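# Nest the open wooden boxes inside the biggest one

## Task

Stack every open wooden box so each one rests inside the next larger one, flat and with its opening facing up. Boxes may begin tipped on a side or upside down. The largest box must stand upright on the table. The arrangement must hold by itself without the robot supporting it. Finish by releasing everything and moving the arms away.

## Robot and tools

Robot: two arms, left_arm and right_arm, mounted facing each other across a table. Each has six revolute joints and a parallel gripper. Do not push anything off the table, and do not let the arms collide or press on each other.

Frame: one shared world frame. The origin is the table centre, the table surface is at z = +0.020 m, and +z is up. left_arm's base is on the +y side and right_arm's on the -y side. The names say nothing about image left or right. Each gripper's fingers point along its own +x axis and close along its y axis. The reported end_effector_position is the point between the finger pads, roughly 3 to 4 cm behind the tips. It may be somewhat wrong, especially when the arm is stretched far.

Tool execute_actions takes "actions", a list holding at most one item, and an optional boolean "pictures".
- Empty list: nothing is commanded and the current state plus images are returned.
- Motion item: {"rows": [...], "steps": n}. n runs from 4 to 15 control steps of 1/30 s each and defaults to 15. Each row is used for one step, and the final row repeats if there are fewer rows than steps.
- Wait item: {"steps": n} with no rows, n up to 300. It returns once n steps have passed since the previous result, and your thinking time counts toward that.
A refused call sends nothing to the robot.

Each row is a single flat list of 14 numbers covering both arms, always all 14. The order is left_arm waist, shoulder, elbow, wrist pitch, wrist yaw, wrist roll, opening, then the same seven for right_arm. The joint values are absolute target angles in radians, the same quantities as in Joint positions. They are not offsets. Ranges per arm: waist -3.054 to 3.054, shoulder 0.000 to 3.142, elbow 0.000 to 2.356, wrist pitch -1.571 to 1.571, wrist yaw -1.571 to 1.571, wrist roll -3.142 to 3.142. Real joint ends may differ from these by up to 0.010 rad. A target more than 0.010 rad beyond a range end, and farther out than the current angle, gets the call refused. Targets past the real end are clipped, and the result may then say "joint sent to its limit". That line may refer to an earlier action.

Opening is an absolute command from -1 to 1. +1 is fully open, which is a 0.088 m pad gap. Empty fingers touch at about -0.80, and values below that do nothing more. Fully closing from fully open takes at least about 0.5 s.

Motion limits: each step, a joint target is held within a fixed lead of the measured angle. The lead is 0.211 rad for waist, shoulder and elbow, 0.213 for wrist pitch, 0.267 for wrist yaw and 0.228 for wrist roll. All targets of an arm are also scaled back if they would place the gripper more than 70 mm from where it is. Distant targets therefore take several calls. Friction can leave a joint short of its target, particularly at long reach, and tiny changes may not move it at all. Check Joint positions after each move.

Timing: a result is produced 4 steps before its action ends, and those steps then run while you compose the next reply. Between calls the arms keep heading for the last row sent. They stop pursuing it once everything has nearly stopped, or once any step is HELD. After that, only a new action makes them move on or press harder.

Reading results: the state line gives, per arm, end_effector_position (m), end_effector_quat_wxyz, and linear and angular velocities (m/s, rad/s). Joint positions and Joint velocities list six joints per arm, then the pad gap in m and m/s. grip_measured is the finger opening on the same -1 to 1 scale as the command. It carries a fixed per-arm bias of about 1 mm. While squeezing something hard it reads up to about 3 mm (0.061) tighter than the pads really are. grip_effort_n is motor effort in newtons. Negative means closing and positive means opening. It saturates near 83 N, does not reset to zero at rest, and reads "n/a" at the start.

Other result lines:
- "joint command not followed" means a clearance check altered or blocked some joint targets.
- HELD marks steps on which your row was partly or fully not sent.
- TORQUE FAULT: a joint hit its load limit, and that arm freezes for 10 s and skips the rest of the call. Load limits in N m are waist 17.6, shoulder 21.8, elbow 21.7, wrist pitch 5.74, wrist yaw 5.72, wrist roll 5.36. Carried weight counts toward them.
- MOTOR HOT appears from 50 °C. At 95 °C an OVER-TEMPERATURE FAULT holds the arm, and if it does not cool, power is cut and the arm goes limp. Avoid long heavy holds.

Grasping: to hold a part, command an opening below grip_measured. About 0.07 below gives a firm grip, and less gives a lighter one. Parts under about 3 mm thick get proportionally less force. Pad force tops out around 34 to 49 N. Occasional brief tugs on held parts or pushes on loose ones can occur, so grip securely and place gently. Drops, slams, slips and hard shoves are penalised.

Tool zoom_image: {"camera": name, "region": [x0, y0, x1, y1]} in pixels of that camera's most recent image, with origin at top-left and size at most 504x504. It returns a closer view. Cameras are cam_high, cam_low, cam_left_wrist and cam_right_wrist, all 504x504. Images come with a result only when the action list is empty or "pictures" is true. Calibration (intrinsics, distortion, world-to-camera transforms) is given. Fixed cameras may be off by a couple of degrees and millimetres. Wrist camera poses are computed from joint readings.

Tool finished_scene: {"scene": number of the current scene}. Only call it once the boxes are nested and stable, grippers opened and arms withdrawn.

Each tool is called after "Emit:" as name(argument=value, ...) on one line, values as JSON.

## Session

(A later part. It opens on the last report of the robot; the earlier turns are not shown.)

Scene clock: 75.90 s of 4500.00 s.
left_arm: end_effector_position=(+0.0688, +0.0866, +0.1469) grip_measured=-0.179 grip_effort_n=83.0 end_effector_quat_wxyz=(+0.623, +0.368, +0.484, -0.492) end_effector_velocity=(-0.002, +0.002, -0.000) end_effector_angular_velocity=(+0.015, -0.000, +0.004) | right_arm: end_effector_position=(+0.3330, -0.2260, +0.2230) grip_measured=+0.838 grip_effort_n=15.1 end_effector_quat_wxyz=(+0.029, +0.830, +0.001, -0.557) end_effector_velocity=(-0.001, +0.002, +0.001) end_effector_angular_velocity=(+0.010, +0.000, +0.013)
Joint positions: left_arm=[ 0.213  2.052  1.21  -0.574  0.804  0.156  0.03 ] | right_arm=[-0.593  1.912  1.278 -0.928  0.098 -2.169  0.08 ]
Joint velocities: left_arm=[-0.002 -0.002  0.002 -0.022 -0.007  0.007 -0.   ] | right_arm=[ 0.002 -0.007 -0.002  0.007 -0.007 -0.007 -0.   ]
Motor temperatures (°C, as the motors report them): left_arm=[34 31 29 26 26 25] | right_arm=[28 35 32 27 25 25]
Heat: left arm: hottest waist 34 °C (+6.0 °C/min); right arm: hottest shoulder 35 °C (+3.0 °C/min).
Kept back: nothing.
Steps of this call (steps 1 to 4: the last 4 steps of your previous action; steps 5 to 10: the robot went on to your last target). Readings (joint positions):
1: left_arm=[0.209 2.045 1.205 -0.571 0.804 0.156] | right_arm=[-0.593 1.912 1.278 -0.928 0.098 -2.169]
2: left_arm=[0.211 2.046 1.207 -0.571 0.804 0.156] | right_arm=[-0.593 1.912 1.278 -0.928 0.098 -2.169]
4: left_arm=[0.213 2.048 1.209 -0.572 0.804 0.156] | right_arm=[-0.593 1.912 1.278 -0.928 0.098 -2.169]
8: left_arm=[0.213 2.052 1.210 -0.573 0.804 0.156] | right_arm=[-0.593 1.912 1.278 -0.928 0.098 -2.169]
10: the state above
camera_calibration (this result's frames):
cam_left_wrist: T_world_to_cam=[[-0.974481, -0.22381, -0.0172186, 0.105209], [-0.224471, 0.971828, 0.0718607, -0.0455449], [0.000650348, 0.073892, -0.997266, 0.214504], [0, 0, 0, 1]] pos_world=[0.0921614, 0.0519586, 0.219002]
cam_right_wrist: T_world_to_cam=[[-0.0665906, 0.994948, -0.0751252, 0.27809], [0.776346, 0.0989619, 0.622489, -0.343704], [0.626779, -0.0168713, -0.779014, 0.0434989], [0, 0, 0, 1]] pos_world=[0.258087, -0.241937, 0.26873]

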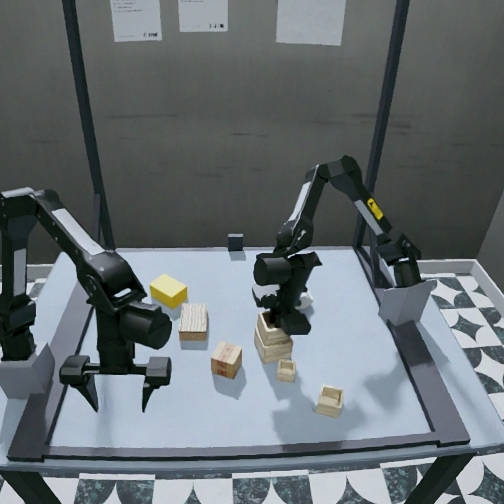

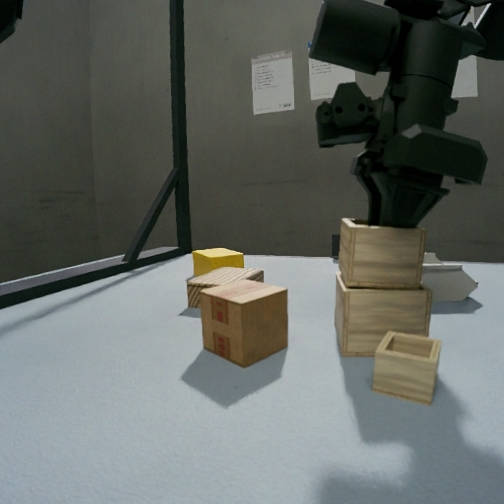

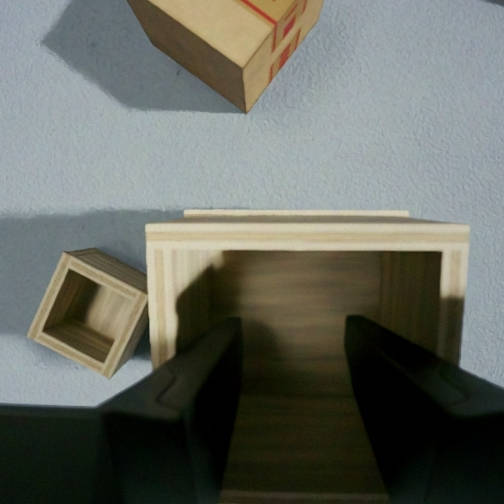

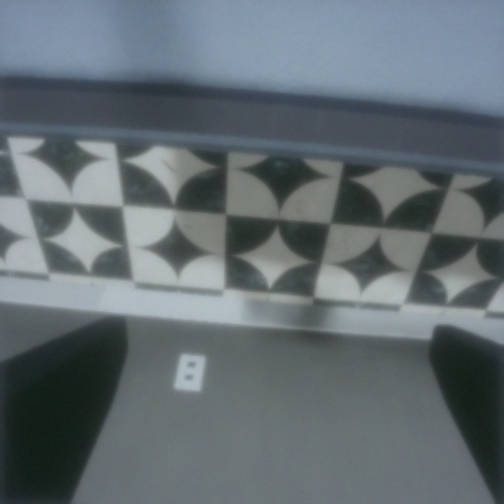

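Emit:
execute_actions(actions=[{"rows":[[0.2,2.052,1.21,-0.575,0.803,0.15,0.3,-0.593,1.912,1.278,-0.928,0.098,-2.169,0.84],[0.2,2.052,1.21,-0.575,0.803,0.15,0.3,-0.593,1.912,1.278,-0.928,0.098,-2.169,0.84],[0.2,2.052,1.21,-0.575,0.803,0.15,0.3,-0.593,1.912,1.278,-0.928,0.098,-2.169,0.84],[0.2,2.052,1.21,-0.575,0.803,0.15,0.3,-0.593,1.912,1.278,-0.928,0.098,-2.169,0.84],[0.2,2.052,1.21,-0.575,0.803,0.15,0.3,-0.593,1.912,1.278,-0.928,0.098,-2.169,0.84],[0.2,2.052,1.21,-0.575,0.803,0.15,0.3,-0.593,1.912,1.278,-0.928,0.098,-2.169,0.84],[0.18,2.072,1.188,-0.53,0.80,0.126,0.3,-0.593,1.912,1.278,-0.928,0.098,-2.169,0.84]],"steps":15}])

Emit:
execute_actions(actions=[{"steps":12}], pictures=true)

Scene clock: 76.57 s of 4500.00 s.
left_arm: end_effector_position=(+0.0667, +0.0841, +0.1426) grip_measured=-0.179 grip_effort_n=83.0 end_effector_quat_wxyz=(+0.623, +0.368, +0.483, -0.493) end_effector_velocity=(+0.002, -0.002, -0.003) end_effector_angular_velocity=(-0.035, -0.002, +0.012) | right_arm: end_effector_position=(+0.3330, -0.2260, +0.2230) grip_measured=+0.838 grip_effort_n=14.7 end_effector_quat_wxyz=(+0.029, +0.830, +0.001, -0.557) end_effector_velocity=(+0.000, +0.001, +0.000) end_effector_angular_velocity=(+0.008, +0.003, +0.008)
Joint positions: left_arm=[ 0.199  2.053  1.203 -0.548  0.803  0.136  0.03 ] | right_arm=[-0.593  1.912  1.278 -0.928  0.098 -2.169  0.08 ]
Joint velocities: left_arm=[-0.002 -0.007 -0.037  0.081  0.007 -0.051  0.   ] | right_arm=[-0.002 -0.002 -0.002  0.007 -0.007 -0.007 -0.   ]
Motor temperatures (°C, as the motors report them): left_arm=[34 31 29 26 26 25] | right_arm=[28 35 32 27 25 25]
Heat: left arm: hottest waist 34 °C (+6.0 °C/min); right arm: hottest shoulder 35 °C (+3.0 °C/min).
Steps of this call (steps 1 to 9: the robot went on to your last target; steps 10 to 20: the first 11 steps of this action). Readings (joint positions):
10: left_arm=[0.213 2.053 1.211 -0.574 0.804 0.156] | right_arm=[-0.593 1.912 1.278 -0.928 0.098 -2.169]
11: left_arm=[0.212 2.053 1.211 -0.574 0.804 0.156] | right_arm=[-0.593 1.912 1.278 -0.928 0.098 -2.169]
13: left_arm=[0.208 2.053 1.211 -0.574 0.804 0.155] | right_arm=[-0.593 1.912 1.278 -0.928 0.098 -2.169]
17: left_arm=[0.200 2.053 1.207 -0.563 0.803 0.145] | right_arm=[-0.593 1.912 1.278 -0.928 0.098 -2.169]
20: the state above

Scene clock: 76.97 s of 4500.00 s.
left_arm: end_effector_position=(+0.0674, +0.0836, +0.1422) grip_measured=-0.179 grip_effort_n=83.0 end_effector_quat_wxyz=(+0.625, +0.366, +0.482, -0.494) end_effector_velocity=(-0.001, +0.003, -0.002) end_effector_angular_velocity=(+0.011, +0.001, +0.015) | right_arm: end_effector_position=(+0.3330, -0.2260, +0.2230) grip_measured=+0.838 grip_effort_n=14.7 end_effector_quat_wxyz=(+0.029, +0.830, +0.001, -0.557) end_effector_velocity=(-0.004, -0.004, -0.001) end_effector_angular_velocity=(-0.018, +0.018, +0.005)
Joint positions: left_arm=[ 0.199  2.053  1.199 -0.536  0.803  0.129  0.03 ] | right_arm=[-0.593  1.912  1.278 -0.928  0.098 -2.169  0.08 ]
Joint velocities: left_arm=[-0.002 -0.002 -0.007 -0.007 -0.007 -0.007 -0.   ] | right_arm=[ 0.002 -0.002 -0.002 -0.022 -0.007 -0.007 -0.   ]
Motor temperatures (°C, as the motors report them): left_arm=[34 31 29 26 26 25] | right_arm=[28 35 32 27 25 25]
Heat: left arm: hottest waist 34 °C (+6.0 °C/min); right arm: hottest shoulder 35 °C (+3.0 °C/min).
Kept back: nothing.
Steps of this call (steps 1 to 4: the last 4 steps of your previous action; steps 5 to 12: the robot went on to your last target). Readings (joint positions):
1: left_arm=[0.199 2.053 1.202 -0.545 0.803 0.134] | right_arm=[-0.593 1.912 1.278 -0.928 0.098 -2.169]
2: left_arm=[0.199 2.053 1.201 -0.543 0.803 0.133] | right_arm=[-0.593 1.912 1.278 -0.928 0.098 -2.169]
4: left_arm=[0.199 2.053 1.200 -0.540 0.803 0.131] | right_arm=[-0.593 1.912 1.278 -0.928 0.098 -2.169]
8: left_arm=[0.199 2.053 1.199 -0.537 0.803 0.129] | right_arm=[-0.593 1.912 1.278 -0.928 0.098 -2.169]
12: the state above
camera_calibration (this result's frames):
cam_left_wrist: T_world_to_cam=[[-0.974656, -0.223048, -0.0171926, 0.103051], [-0.223696, 0.972557, 0.0639787, -0.0415647], [0.00245043, 0.0662031, -0.997803, 0.210671], [0, 0, 0, 1]] pos_world=[0.0906249, 0.0494623, 0.214639]
cam_right_wrist: T_world_to_cam=[[-0.0665906, 0.994948, -0.0751252, 0.27809], [0.776346, 0.0989619, 0.622489, -0.343704], [0.626779, -0.0168713, -0.779014, 0.0434989], [0, 0, 0, 1]] pos_world=[0.258087, -0.241937, 0.26873]

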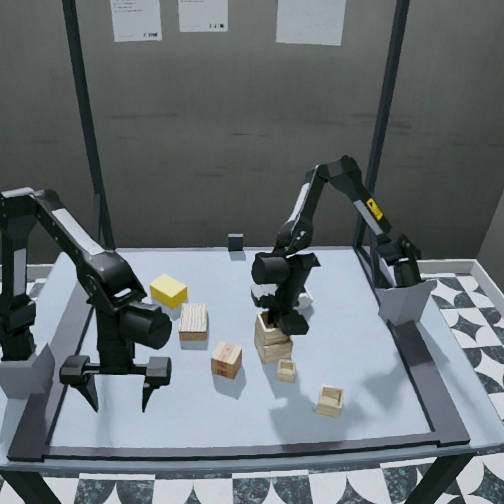

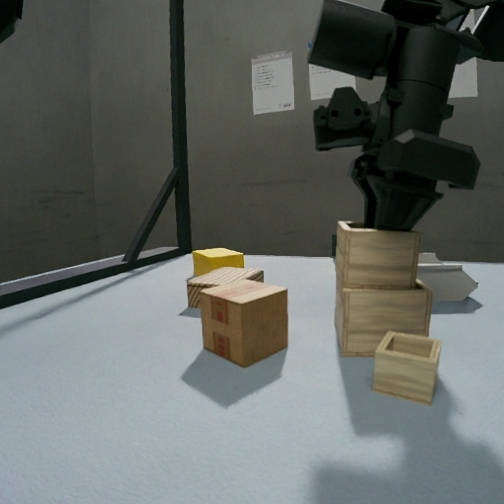

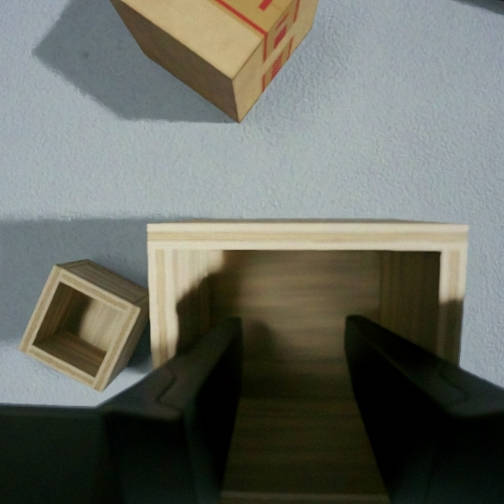

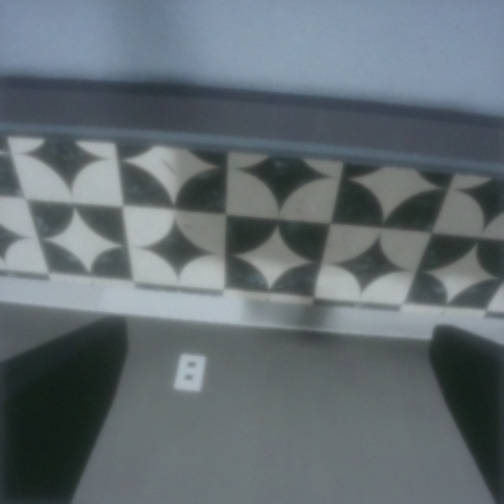

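Emit:
execute_actions(actions=[])

Scene clock: 77.77 s of 4500.00 s.
left_arm: end_effector_position=(+0.0674, +0.0835, +0.1423) grip_measured=-0.179 grip_effort_n=83.0 end_effector_quat_wxyz=(+0.625, +0.366, +0.481, -0.494) end_effector_velocity=(+0.003, +0.003, +0.000) end_effector_angular_velocity=(+0.011, -0.015, +0.019) | right_arm: end_effector_position=(+0.3330, -0.2260, +0.2230) grip_measured=+0.838 grip_effort_n=15.1 end_effector_quat_wxyz=(+0.029, +0.830, +0.001, -0.557) end_effector_velocity=(-0.002, -0.003, +0.000) end_effector_angular_velocity=(-0.012, +0.015, +0.002)
Joint positions: left_arm=[ 0.199  2.053  1.199 -0.536  0.803  0.129  0.03 ] | right_arm=[-0.593  1.912  1.278 -0.928  0.098 -2.169  0.08 ]
Joint velocities: left_arm=[ 0.002 -0.002 -0.002 -0.007 -0.022 -0.007 -0.   ] | right_arm=[-0.002 -0.002  0.002 -0.022 -0.007 -0.007 -0.   ]
Motor temperatures (°C, as the motors report them): left_arm=[34 31 29 26 26 25] | right_arm=[28 35 32 27 25 25]
Heat: left arm: hottest waist 34 °C (+6.0 °C/min); right arm: hottest shoulder 35 °C (+3.0 °C/min).
Kept back: nothing.
Steps of this call (steps 1 to 24: the robot went on to your last target). Readings (joint positions):
1: left_arm=[0.199 2.053 1.199 -0.536 0.803 0.129] | right_arm=[-0.593 1.912 1.278 -0.928 0.098 -2.169]
2: left_arm=[0.199 2.053 1.199 -0.536 0.803 0.129] | right_arm=[-0.593 1.912 1.278 -0.928 0.098 -2.169]
4: left_arm=[0.199 2.053 1.199 -0.536 0.803 0.129] | right_arm=[-0.593 1.912 1.278 -0.928 0.098 -2.169]
8: left_arm=[0.199 2.053 1.199 -0.536 0.803 0.129] | right_arm=[-0.593 1.912 1.278 -0.928 0.098 -2.169]
24: the state above
camera_calibration (this result's frames):
cam_left_wrist: T_world_to_cam=[[-0.974681, -0.222927, -0.0173148, 0.103081], [-0.223582, 0.972617, 0.0634541, -0.0413802], [0.00269509, 0.0657188, -0.997835, 0.210741], [0, 0, 0, 1]] pos_world=[0.090651, 0.0493769, 0.214695]
cam_right_wrist: T_world_to_cam=[[-0.0665906, 0.994948, -0.0751252, 0.27809], [0.776346, 0.0989619, 0.622489, -0.343704], [0.626779, -0.0168713, -0.779014, 0.0434989], [0, 0, 0, 1]] pos_world=[0.258087, -0.241937, 0.26873]

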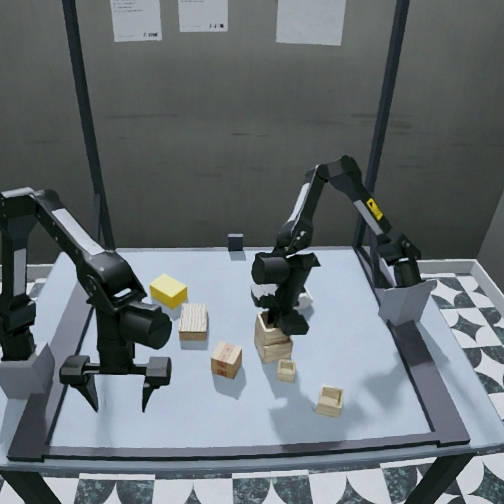

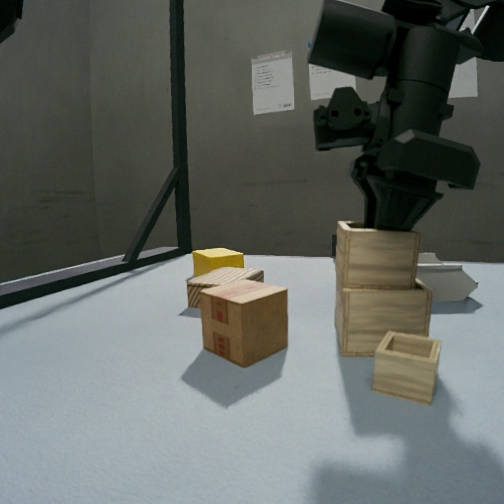

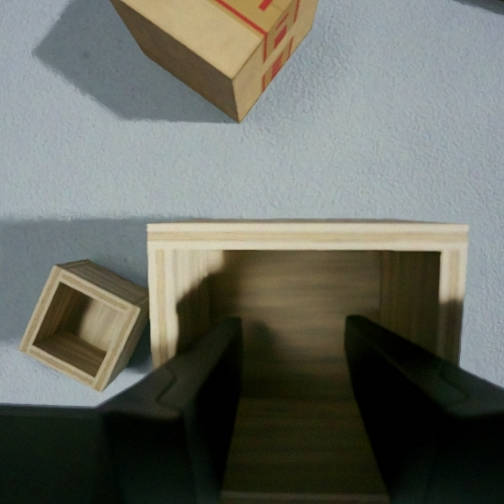

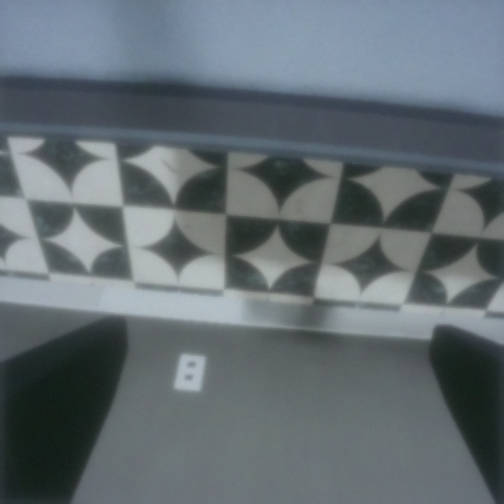

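Emit:
execute_actions(actions=[{"rows":[[0.205,2.06,1.19,-0.57,0.804,0.145,0.3,-0.593,1.912,1.278,-0.928,0.098,-2.169,0.84],[0.205,2.06,1.19,-0.57,0.804,0.145,0.3,-0.593,1.912,1.278,-0.928,0.098,-2.169,0.84],[0.205,2.06,1.19,-0.57,0.804,0.145,0.3,-0.593,1.912,1.278,-0.928,0.098,-2.169,0.84],[0.205,2.06,1.19,-0.57,0.804,0.145,0.3,-0.593,1.912,1.278,-0.928,0.098,-2.169,0.84],[0.205,2.06,1.19,-0.57,0.804,0.145,0.3,-0.593,1.912,1.278,-0.928,0.098,-2.169,0.84],[0.205,2.06,1.19,-0.57,0.804,0.145,0.3,-0.593,1.912,1.278,-0.928,0.098,-2.169,0.84],[0.2,2.05,1.165,-0.555,0.804,0.145,0.3,-0.593,1.912,1.278,-0.928,0.098,-2.169,0.84]],"steps":15}], pictures=true)

Scene clock: 78.73 s of 4500.00 s.
left_arm: end_effector_position=(+0.0673, +0.0921, +0.1396) grip_measured=-0.179 grip_effort_n=83.0 end_effector_quat_wxyz=(+0.622, +0.365, +0.493, -0.488) end_effector_velocity=(+0.002, +0.025, -0.017) end_effector_angular_velocity=(+0.048, +0.003, +0.022) | right_arm: end_effector_position=(+0.3330, -0.2260, +0.2230) grip_measured=+0.838 grip_effort_n=15.6 end_effector_quat_wxyz=(+0.029, +0.830, +0.001, -0.557) end_effector_velocity=(-0.003, -0.002, -0.004) end_effector_angular_velocity=(-0.019, +0.016, +0.020)
Joint positions: left_arm=[ 0.205  2.053  1.183 -0.556  0.806  0.143  0.03 ] | right_arm=[-0.593  1.912  1.278 -0.928  0.098 -2.169  0.08 ]
Joint velocities: left_arm=[-0.002 -0.002 -0.085  0.022 -0.022  0.022  0.   ] | right_arm=[ 0.002  0.002 -0.007 -0.007 -0.007 -0.022 -0.   ]
Motor temperatures (°C, as the motors report them): left_arm=[34 31 29 26 26 25] | right_arm=[28 35 32 27 25 25]
Heat: left arm: hottest waist 34 °C (+6.0 °C/min); right arm: hottest shoulder 35 °C (+3.0 °C/min).
Steps of this call (steps 1 to 15: the robot went on to your last target; steps 16 to 18: nothing new was sent; steps 19 to 29: the first 11 steps of this action). Readings (joint positions):
19: left_arm=[0.200 2.053 1.199 -0.537 0.803 0.129] | right_arm=[-0.593 1.912 1.278 -0.928 0.098 -2.169]
20: left_arm=[0.201 2.053 1.199 -0.540 0.804 0.129] | right_arm=[-0.593 1.912 1.278 -0.928 0.098 -2.169]
22: left_arm=[0.204 2.053 1.199 -0.550 0.806 0.132] | right_arm=[-0.593 1.912 1.278 -0.928 0.098 -2.169]
26: left_arm=[0.206 2.053 1.194 -0.557 0.806 0.138] | right_arm=[-0.593 1.912 1.278 -0.928 0.098 -2.169]
29: the state above
camera_calibration (this result's frames):
cam_left_wrist: T_world_to_cam=[[-0.971666, -0.236225, -0.00797533, 0.104538], [-0.23605, 0.968117, 0.0838485, -0.051236], [-0.012086, 0.0833553, -0.996447, 0.206636], [0, 0, 0, 1]] pos_world=[0.0919793, 0.0570727, 0.211032]
cam_right_wrist: T_world_to_cam=[[-0.0665906, 0.994948, -0.0751252, 0.27809], [0.776346, 0.0989619, 0.622489, -0.343704], [0.626779, -0.0168713, -0.779014, 0.0434989], [0, 0, 0, 1]] pos_world=[0.258087, -0.241937, 0.26873]

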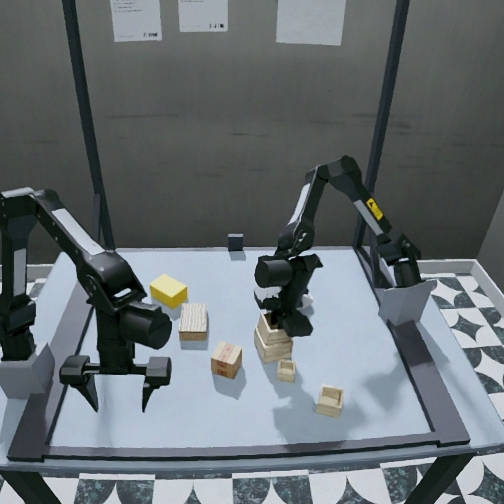

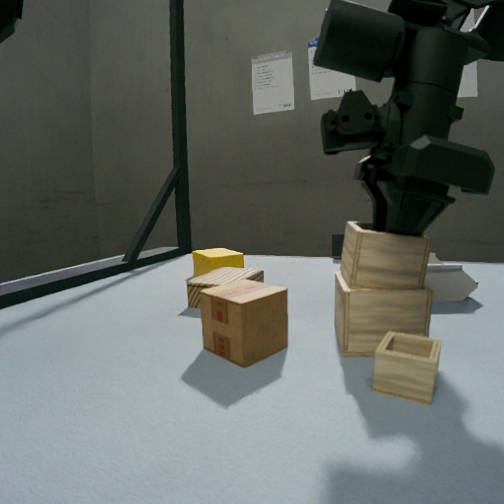

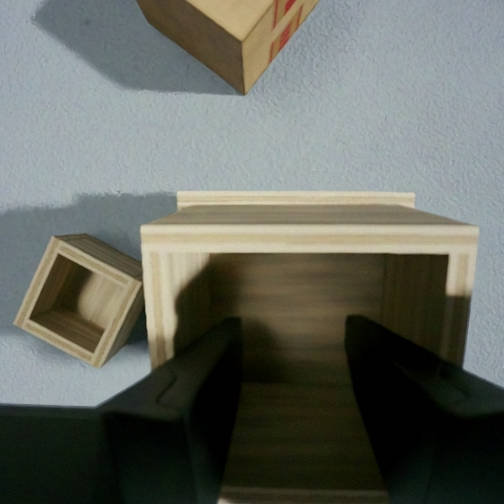

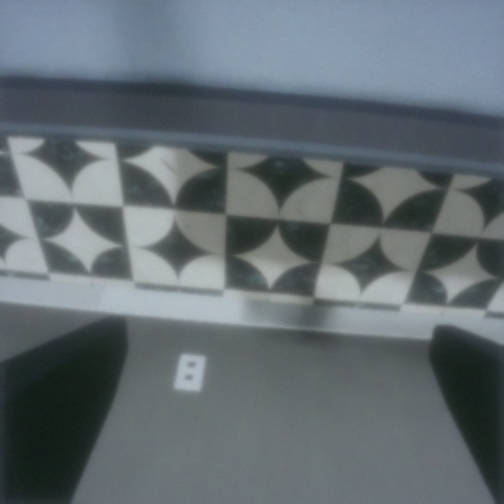

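Overshot and tilted; look again.

Emit:
execute_actions(actions=[])

Scene clock: 78.87 s of 4500.00 s.
left_arm: end_effector_position=(+0.0674, +0.0930, +0.1390) grip_measured=-0.179 grip_effort_n=83.0 end_effector_quat_wxyz=(+0.622, +0.364, +0.493, -0.487) end_effector_velocity=(-0.003, +0.006, -0.004) end_effector_angular_velocity=(+0.012, +0.019, +0.018) | right_arm: end_effector_position=(+0.3330, -0.2260, +0.2230) grip_measured=+0.838 grip_effort_n=15.1 end_effector_quat_wxyz=(+0.029, +0.830, +0.001, -0.557) end_effector_velocity=(-0.005, -0.005, -0.005) end_effector_angular_velocity=(-0.023, +0.036, +0.014)
Joint positions: left_arm=[ 0.206  2.053  1.179 -0.554  0.806  0.143  0.03 ] | right_arm=[-0.593  1.912  1.278 -0.928  0.098 -2.169  0.08 ]
Joint velocities: left_arm=[-0.002 -0.002 -0.017 -0.007  0.007 -0.007 -0.   ] | right_arm=[-0.002  0.002 -0.007 -0.022 -0.022 -0.022  0.   ]
Motor temperatures (°C, as the motors report them): left_arm=[34 31 29 26 26 25] | right_arm=[28 35 32 27 25 25]
Heat: left arm: hottest waist 34 °C (+6.0 °C/min); right arm: hottest shoulder 35 °C (+3.0 °C/min).
Kept back: nothing.
Steps of this call (steps 1 to 4: the last 4 steps of your previous action). Readings (joint positions):
1: left_arm=[0.205 2.053 1.181 -0.555 0.806 0.143] | right_arm=[-0.593 1.912 1.278 -0.928 0.098 -2.169]
2: left_arm=[0.206 2.053 1.180 -0.554 0.806 0.143] | right_arm=[-0.593 1.912 1.278 -0.928 0.098 -2.169]
4: the state above
camera_calibration (this result's frames):
cam_left_wrist: T_world_to_cam=[[-0.971511, -0.236866, -0.00776836, 0.104902], [-0.236665, 0.96792, 0.0843831, -0.0520194], [-0.0124683, 0.0838176, -0.996403, 0.206028], [0, 0, 0, 1]] pos_world=[0.092171, 0.0579295, 0.210491]
cam_right_wrist: T_world_to_cam=[[-0.0665906, 0.994948, -0.0751252, 0.27809], [0.776346, 0.0989619, 0.622489, -0.343704], [0.626779, -0.0168713, -0.779014, 0.0434989], [0, 0, 0, 1]] pos_world=[0.258087, -0.241937, 0.26873]

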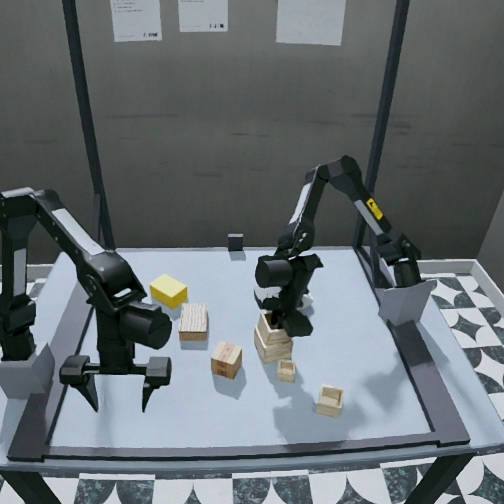

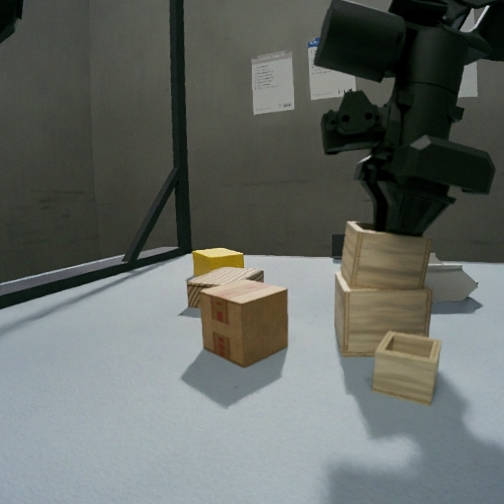

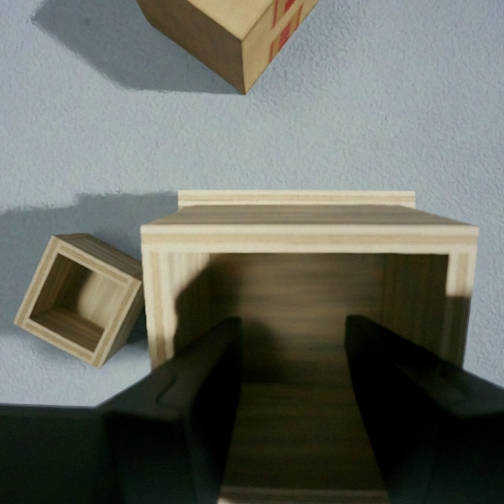

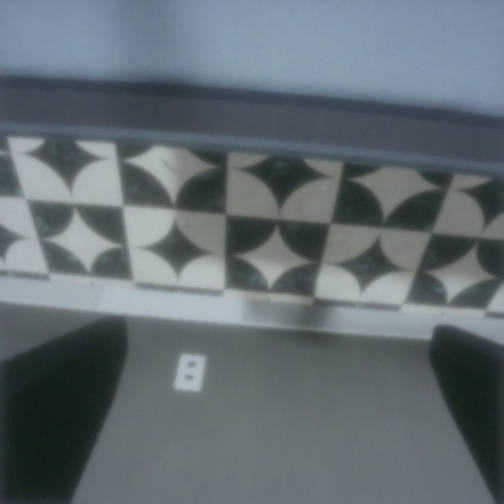

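Emit:
execute_actions(actions=[{"rows":[[0.205,2.05,1.178,-0.51,0.804,0.14,0.3,-0.593,1.912,1.278,-0.928,0.098,-2.169,0.84]],"steps":15}], pictures=true)

Scene clock: 79.37 s of 4500.00 s.
left_arm: end_effector_position=(+0.0695, +0.0873, +0.1404) grip_measured=-0.179 grip_effort_n=83.0 end_effector_quat_wxyz=(+0.623, +0.368, +0.478, -0.498) end_effector_velocity=(+0.000, -0.000, -0.000) end_effector_angular_velocity=(+0.000, -0.011, -0.012) | right_arm: end_effector_position=(+0.3330, -0.2260, +0.2230) grip_measured=+0.838 grip_effort_n=15.1 end_effector_quat_wxyz=(+0.029, +0.830, +0.001, -0.557) end_effector_velocity=(-0.001, -0.002, -0.002) end_effector_angular_velocity=(-0.008, +0.013, +0.003)
Joint positions: left_arm=[ 0.205  2.052  1.178 -0.515  0.806  0.144  0.03 ] | right_arm=[-0.593  1.912  1.278 -0.928  0.098 -2.169  0.08 ]
Joint velocities: left_arm=[-0.002 -0.002 -0.002  0.007 -0.007  0.007 -0.   ] | right_arm=[-0.002  0.002 -0.002 -0.007 -0.007 -0.007 -0.   ]
Motor temperatures (°C, as the motors report them): left_arm=[34 31 29 26 26 25] | right_arm=[28 35 32 27 25 25]
Heat: left arm: hottest waist 34 °C (+6.1 °C/min); right arm: hottest shoulder 35 °C (+3.0 °C/min).
Steps of this call (steps 1 to 4: the robot went on to your last target; steps 5 to 15: the first 11 steps of this action). Readings (joint positions):
5: left_arm=[0.206 2.052 1.178 -0.549 0.806 0.144] | right_arm=[-0.593 1.912 1.278 -0.928 0.098 -2.169]
6: left_arm=[0.206 2.052 1.178 -0.542 0.806 0.144] | right_arm=[-0.593 1.912 1.278 -0.928 0.098 -2.169]
8: left_arm=[0.206 2.052 1.178 -0.528 0.806 0.144] | right_arm=[-0.593 1.912 1.278 -0.928 0.098 -2.169]
12: left_arm=[0.205 2.052 1.178 -0.518 0.806 0.144] | right_arm=[-0.593 1.912 1.278 -0.928 0.098 -2.169]
15: the state above
camera_calibration (this result's frames):
cam_left_wrist: T_world_to_cam=[[-0.977114, -0.211861, -0.0190697, 0.105379], [-0.21263, 0.97535, 0.0590023, -0.0448508], [0.00609932, 0.0617068, -0.998076, 0.208718], [0, 0, 0, 1]] pos_world=[0.092158, 0.0531916, 0.212972]
cam_right_wrist: T_world_to_cam=[[-0.0665906, 0.994948, -0.0751252, 0.27809], [0.776346, 0.0989619, 0.622489, -0.343704], [0.626779, -0.0168713, -0.779014, 0.0434989], [0, 0, 0, 1]] pos_world=[0.258087, -0.241937, 0.26873]

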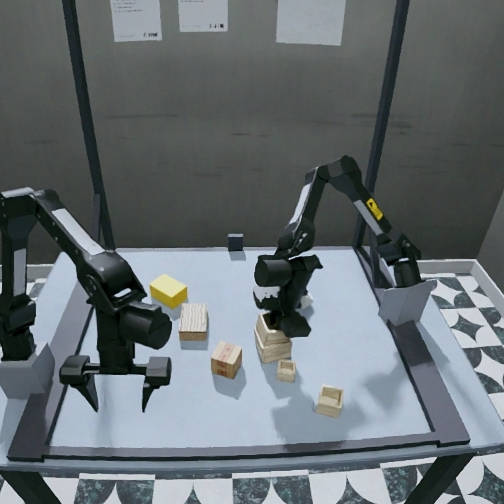

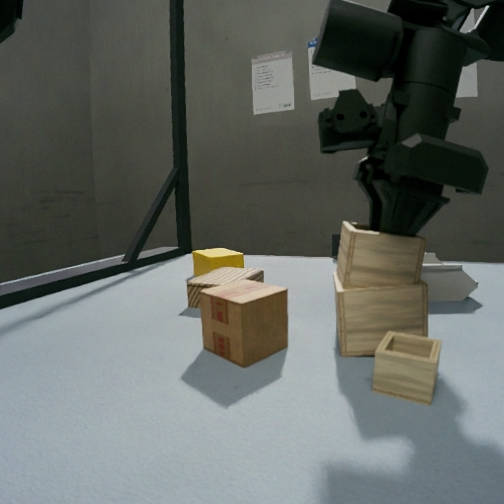

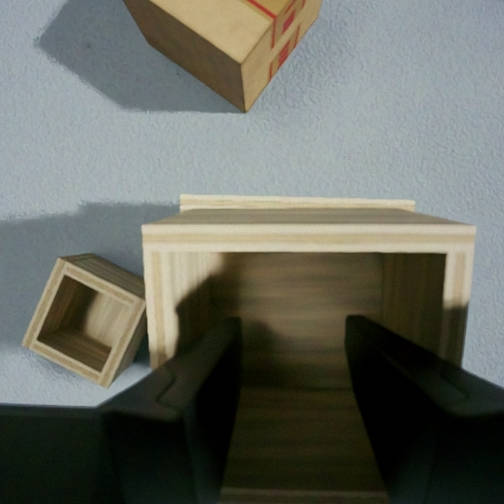

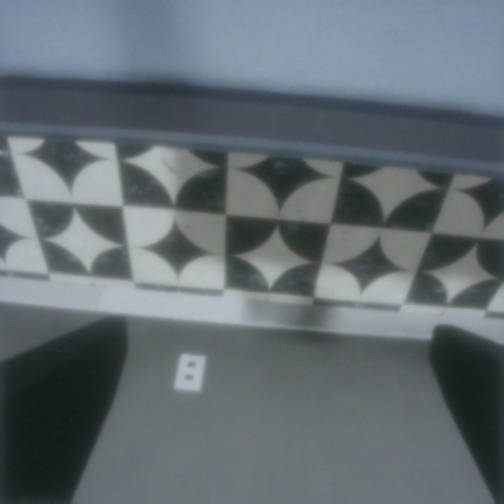

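Emit:
execute_actions(actions=[{"rows":[[0.205,2.052,1.178,-0.515,0.804,0.144,-0.8,-0.593,1.912,1.278,-0.928,0.098,-2.169,0.84]],"steps":15}], pictures=true)

Scene clock: 79.87 s of 4500.00 s.
left_arm: end_effector_position=(+0.0696, +0.0870, +0.1404) grip_measured=-0.735 grip_effort_n=-18.8 end_effector_quat_wxyz=(+0.624, +0.368, +0.477, -0.498) end_effector_velocity=(+0.001, +0.003, -0.001) end_effector_angular_velocity=(+0.013, -0.010, +0.030) | right_arm: end_effector_position=(+0.3330, -0.2260, +0.2230) grip_measured=+0.838 grip_effort_n=15.1 end_effector_quat_wxyz=(+0.029, +0.830, +0.001, -0.557) end_effector_velocity=(+0.000, +0.001, +0.000) end_effector_angular_velocity=(+0.008, +0.003, +0.008)
Joint positions: left_arm=[ 0.205  2.052  1.178 -0.514  0.806  0.143  0.003] | right_arm=[-0.593  1.912  1.278 -0.928  0.098 -2.169  0.08 ]
Joint velocities: left_arm=[-0.002 -0.002 -0.002 -0.007 -0.022 -0.022 -0.024] | right_arm=[-0.002 -0.002 -0.002  0.007 -0.007 -0.007 -0.   ]
Motor temperatures (°C, as the motors report them): left_arm=[34 31 29 26 26 25] | right_arm=[28 35 32 27 25 25]
Heat: left arm: hottest waist 34 °C (+6.0 °C/min); right arm: hottest shoulder 35 °C (+3.0 °C/min).
Steps of this call (steps 1 to 4: the last 4 steps of your previous action; steps 5 to 15: the first 11 steps of this action). Readings (joint positions):
5: left_arm=[0.205 2.052 1.178 -0.514 0.806 0.143] | right_arm=[-0.593 1.912 1.278 -0.928 0.098 -2.169]
6: left_arm=[0.205 2.052 1.178 -0.514 0.806 0.143] | right_arm=[-0.593 1.912 1.278 -0.928 0.098 -2.169]
8: left_arm=[0.205 2.052 1.178 -0.514 0.806 0.143] | right_arm=[-0.593 1.912 1.278 -0.928 0.098 -2.169]
12: left_arm=[0.205 2.052 1.178 -0.514 0.806 0.143] | right_arm=[-0.593 1.912 1.278 -0.928 0.098 -2.169]
15: the state above
camera_calibration (this result's frames):
cam_left_wrist: T_world_to_cam=[[-0.977286, -0.211021, -0.0195524, 0.105443], [-0.211812, 0.975606, 0.0576924, -0.0444407], [0.00690118, 0.0605234, -0.998143, 0.20888], [0, 0, 0, 1]] pos_world=[0.0921932, 0.0529651, 0.213117]
cam_right_wrist: T_world_to_cam=[[-0.0665906, 0.994948, -0.0751252, 0.27809], [0.776346, 0.0989619, 0.622489, -0.343704], [0.626779, -0.0168713, -0.779014, 0.0434989], [0, 0, 0, 1]] pos_world=[0.258087, -0.241937, 0.26873]

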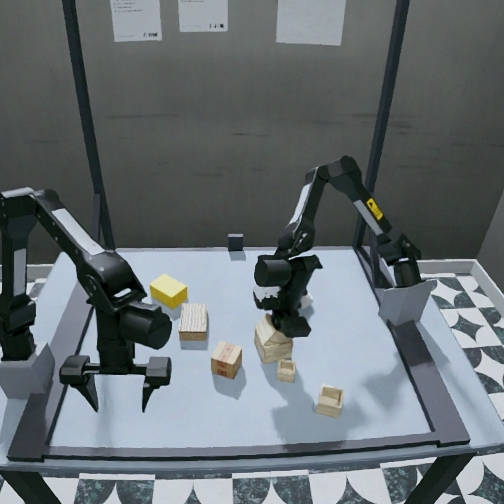

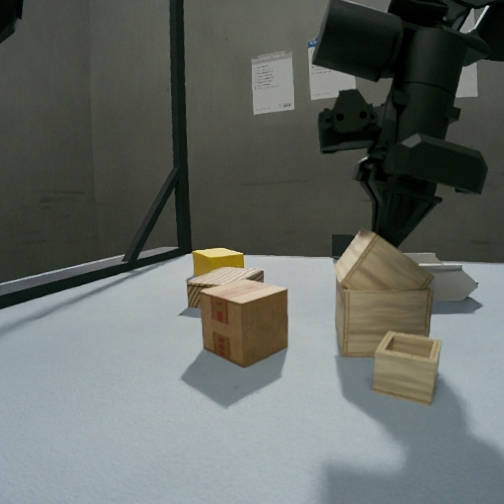

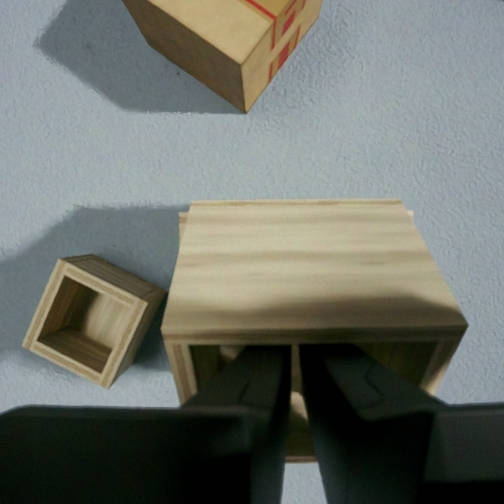

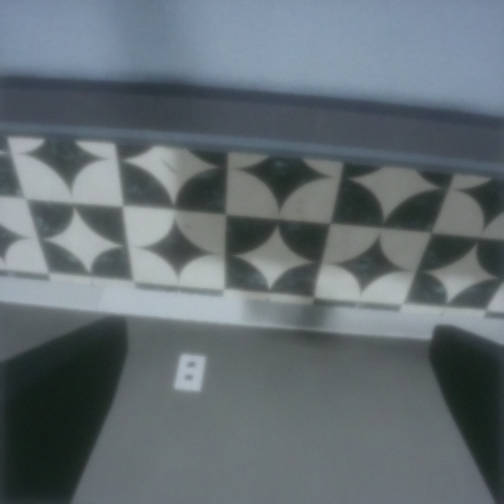

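Emit:
execute_actions(actions=[{"rows":[[0.205,2.075,1.215,-0.53,0.804,0.144,-0.8,-0.593,1.912,1.278,-0.928,0.098,-2.169,0.84],[0.205,2.08,1.22,-0.535,0.804,0.144,-0.8,-0.593,1.912,1.278,-0.928,0.098,-2.169,0.84],[0.205,2.085,1.23,-0.54,0.804,0.144,-0.8,-0.593,1.912,1.278,-0.928,0.098,-2.169,0.84],[0.205,2.09,1.24,-0.545,0.804,0.144,-0.8,-0.593,1.912,1.278,-0.928,0.098,-2.169,0.84],[0.205,2.1,1.255,-0.554,0.804,0.144,-0.8,-0.593,1.912,1.278,-0.928,0.098,-2.169,0.84]],"steps":15}], pictures=true)

Scene clock: 80.47 s of 4500.00 s.
left_arm: end_effector_position=(+0.0738, +0.0771, +0.1433) grip_measured=-0.788 grip_effort_n=-64.9 end_effector_quat_wxyz=(+0.623, +0.368, +0.479, -0.497) end_effector_velocity=(+0.003, -0.005, -0.003) end_effector_angular_velocity=(+0.020, +0.011, +0.032) | right_arm: end_effector_position=(+0.3330, -0.2260, +0.2230) grip_measured=+0.838 grip_effort_n=14.2 end_effector_quat_wxyz=(+0.029, +0.830, +0.001, -0.557) end_effector_velocity=(-0.002, +0.001, +0.000) end_effector_angular_velocity=(+0.006, +0.003, +0.012)
Joint positions: left_arm=[ 0.205  2.085  1.241 -0.549  0.806  0.143  0.   ] | right_arm=[-0.593  1.912  1.278 -0.928  0.098 -2.169  0.08 ]
Joint velocities: left_arm=[-0.007  0.032  0.046 -0.037 -0.007 -0.022 -0.   ] | right_arm=[ 0.002 -0.007 -0.007  0.007 -0.007 -0.007 -0.   ]
Motor temperatures (°C, as the motors report them): left_arm=[34 31 29 26 26 25] | right_arm=[28 35 32 27 25 25]
Heat: left arm: hottest waist 34 °C (+6.1 °C/min); right arm: hottest shoulder 35 °C (+3.0 °C/min).
Steps of this call (steps 1 to 4: the last 4 steps of your previous action; steps 5 to 7: the robot went on to your last target; steps 8 to 18: the first 11 steps of this action). Readings (joint positions):
8: left_arm=[0.205 2.052 1.180 -0.516 0.806 0.143] | right_arm=[-0.593 1.912 1.278 -0.928 0.098 -2.169]
9: left_arm=[0.205 2.054 1.184 -0.521 0.806 0.143] | right_arm=[-0.593 1.912 1.278 -0.928 0.098 -2.169]
11: left_arm=[0.205 2.062 1.199 -0.529 0.806 0.143] | right_arm=[-0.593 1.912 1.278 -0.928 0.098 -2.169]
15: left_arm=[0.205 2.080 1.232 -0.543 0.806 0.143] | right_arm=[-0.593 1.912 1.278 -0.928 0.098 -2.169]
18: the state above
camera_calibration (this result's frames):
cam_left_wrist: T_world_to_cam=[[-0.976536, -0.214619, -0.0177961, 0.107446], [-0.215316, 0.974597, 0.061636, -0.0343466], [0.00411578, 0.0640215, -0.99794, 0.212208], [0, 0, 0, 1]] pos_world=[0.0966565, 0.0429483, 0.2158]
cam_right_wrist: T_world_to_cam=[[-0.0665906, 0.994948, -0.0751252, 0.27809], [0.776346, 0.0989619, 0.622489, -0.343704], [0.626779, -0.0168713, -0.779014, 0.0434989], [0, 0, 0, 1]] pos_world=[0.258087, -0.241937, 0.26873]

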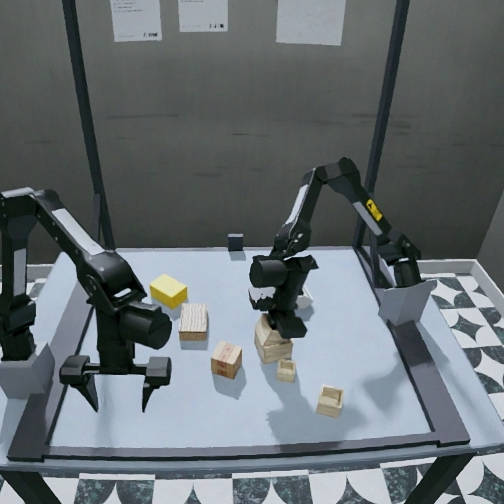

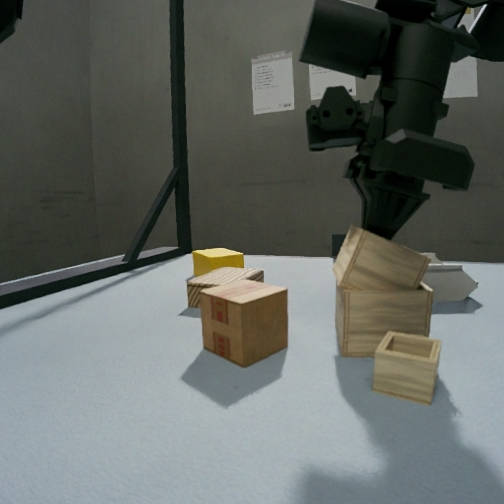

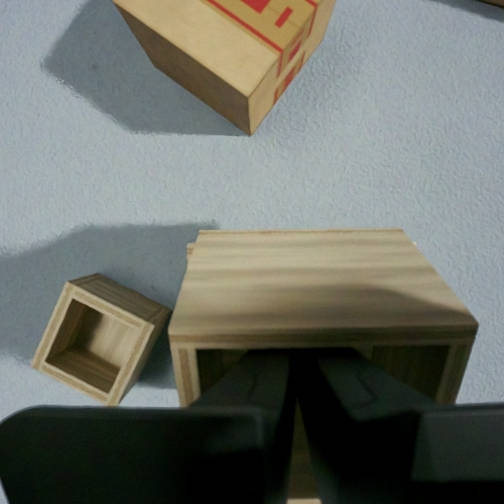

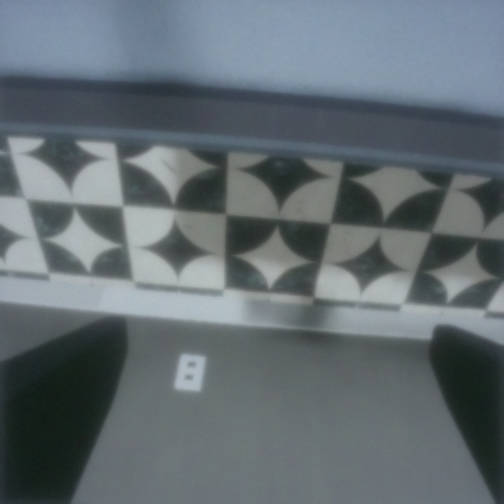

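Partly working; continue.

Emit:
execute_actions(actions=[{"rows":[[0.205,2.105,1.265,-0.56,0.804,0.144,-0.8,-0.593,1.912,1.278,-0.928,0.098,-2.169,0.84],[0.205,2.11,1.275,-0.565,0.804,0.144,-0.8,-0.593,1.912,1.278,-0.928,0.098,-2.169,0.84],[0.205,2.115,1.285,-0.57,0.804,0.144,-0.8,-0.593,1.912,1.278,-0.928,0.098,-2.169,0.84],[0.205,2.12,1.295,-0.575,0.804,0.144,-0.8,-0.593,1.912,1.278,-0.928,0.098,-2.169,0.84],[0.205,2.13,1.305,-0.58,0.804,0.144,-0.8,-0.593,1.912,1.278,-0.928,0.098,-2.169,0.84]],"steps":15}], pictures=true)

Scene clock: 81.03 s of 4500.00 s.
left_arm: end_effector_position=(+0.0782, +0.0697, +0.1443) grip_measured=-0.788 grip_effort_n=-66.3 end_effector_quat_wxyz=(+0.623, +0.367, +0.482, -0.495) end_effector_velocity=(+0.006, -0.002, -0.003) end_effector_angular_velocity=(+0.020, -0.009, +0.022) | right_arm: end_effector_position=(+0.3330, -0.2260, +0.2230) grip_measured=+0.838 grip_effort_n=14.7 end_effector_quat_wxyz=(+0.029, +0.830, +0.001, -0.557) end_effector_velocity=(-0.003, -0.001, -0.001) end_effector_angular_velocity=(+0.008, +0.022, -0.007)
Joint positions: left_arm=[ 0.205  2.116  1.292 -0.576  0.806  0.143  0.   ] | right_arm=[-0.593  1.912  1.278 -0.928  0.098 -2.169  0.08 ]
Joint velocities: left_arm=[-0.002  0.027  0.032 -0.022 -0.022 -0.007 -0.   ] | right_arm=[-0.002 -0.002 -0.002 -0.007 -0.022  0.007 -0.001]
Motor temperatures (°C, as the motors report them): left_arm=[34 31 29 26 26 25] | right_arm=[28 35 32 27 25 25]
Heat: left arm: hottest waist 34 °C (+6.1 °C/min); right arm: hottest shoulder 35 °C (+3.0 °C/min).
Steps of this call (steps 1 to 4: the last 4 steps of your previous action; steps 5 to 6: the robot went on to your last target; steps 7 to 17: the first 11 steps of this action). Readings (joint positions):
7: left_arm=[0.205 2.089 1.246 -0.554 0.806 0.143] | right_arm=[-0.593 1.912 1.278 -0.928 0.098 -2.169]
8: left_arm=[0.205 2.091 1.249 -0.556 0.806 0.143] | right_arm=[-0.593 1.912 1.278 -0.928 0.098 -2.169]
10: left_arm=[0.205 2.097 1.260 -0.562 0.806 0.143] | right_arm=[-0.593 1.912 1.278 -0.928 0.098 -2.169]
14: left_arm=[0.205 2.112 1.286 -0.572 0.806 0.143] | right_arm=[-0.593 1.912 1.278 -0.928 0.098 -2.169]
17: the state above
camera_calibration (this result's frames):
cam_left_wrist: T_world_to_cam=[[-0.975559, -0.219182, -0.0155923, 0.110071], [-0.219735, 0.973281, 0.0666389, -0.0264877], [0.000569595, 0.0684363, -0.997655, 0.213599], [0, 0, 0, 1]] pos_world=[0.101439, 0.0352878, 0.216579]
cam_right_wrist: T_world_to_cam=[[-0.0665906, 0.994948, -0.0751252, 0.27809], [0.776346, 0.0989619, 0.622489, -0.343704], [0.626779, -0.0168713, -0.779014, 0.0434989], [0, 0, 0, 1]] pos_world=[0.258087, -0.241937, 0.26873]

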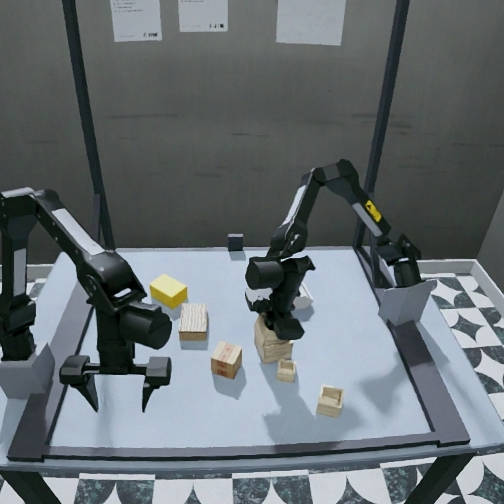

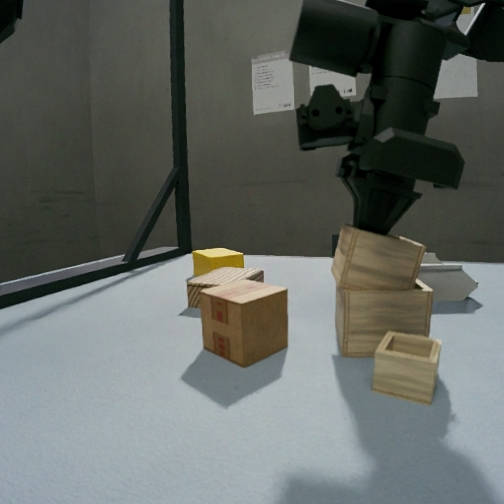

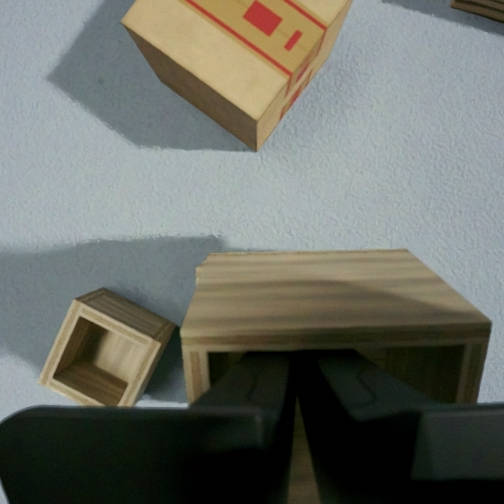

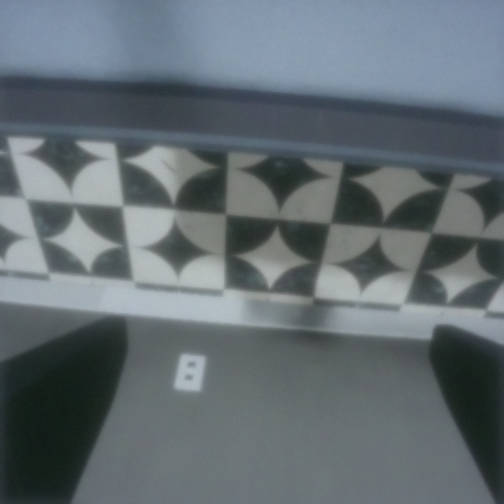

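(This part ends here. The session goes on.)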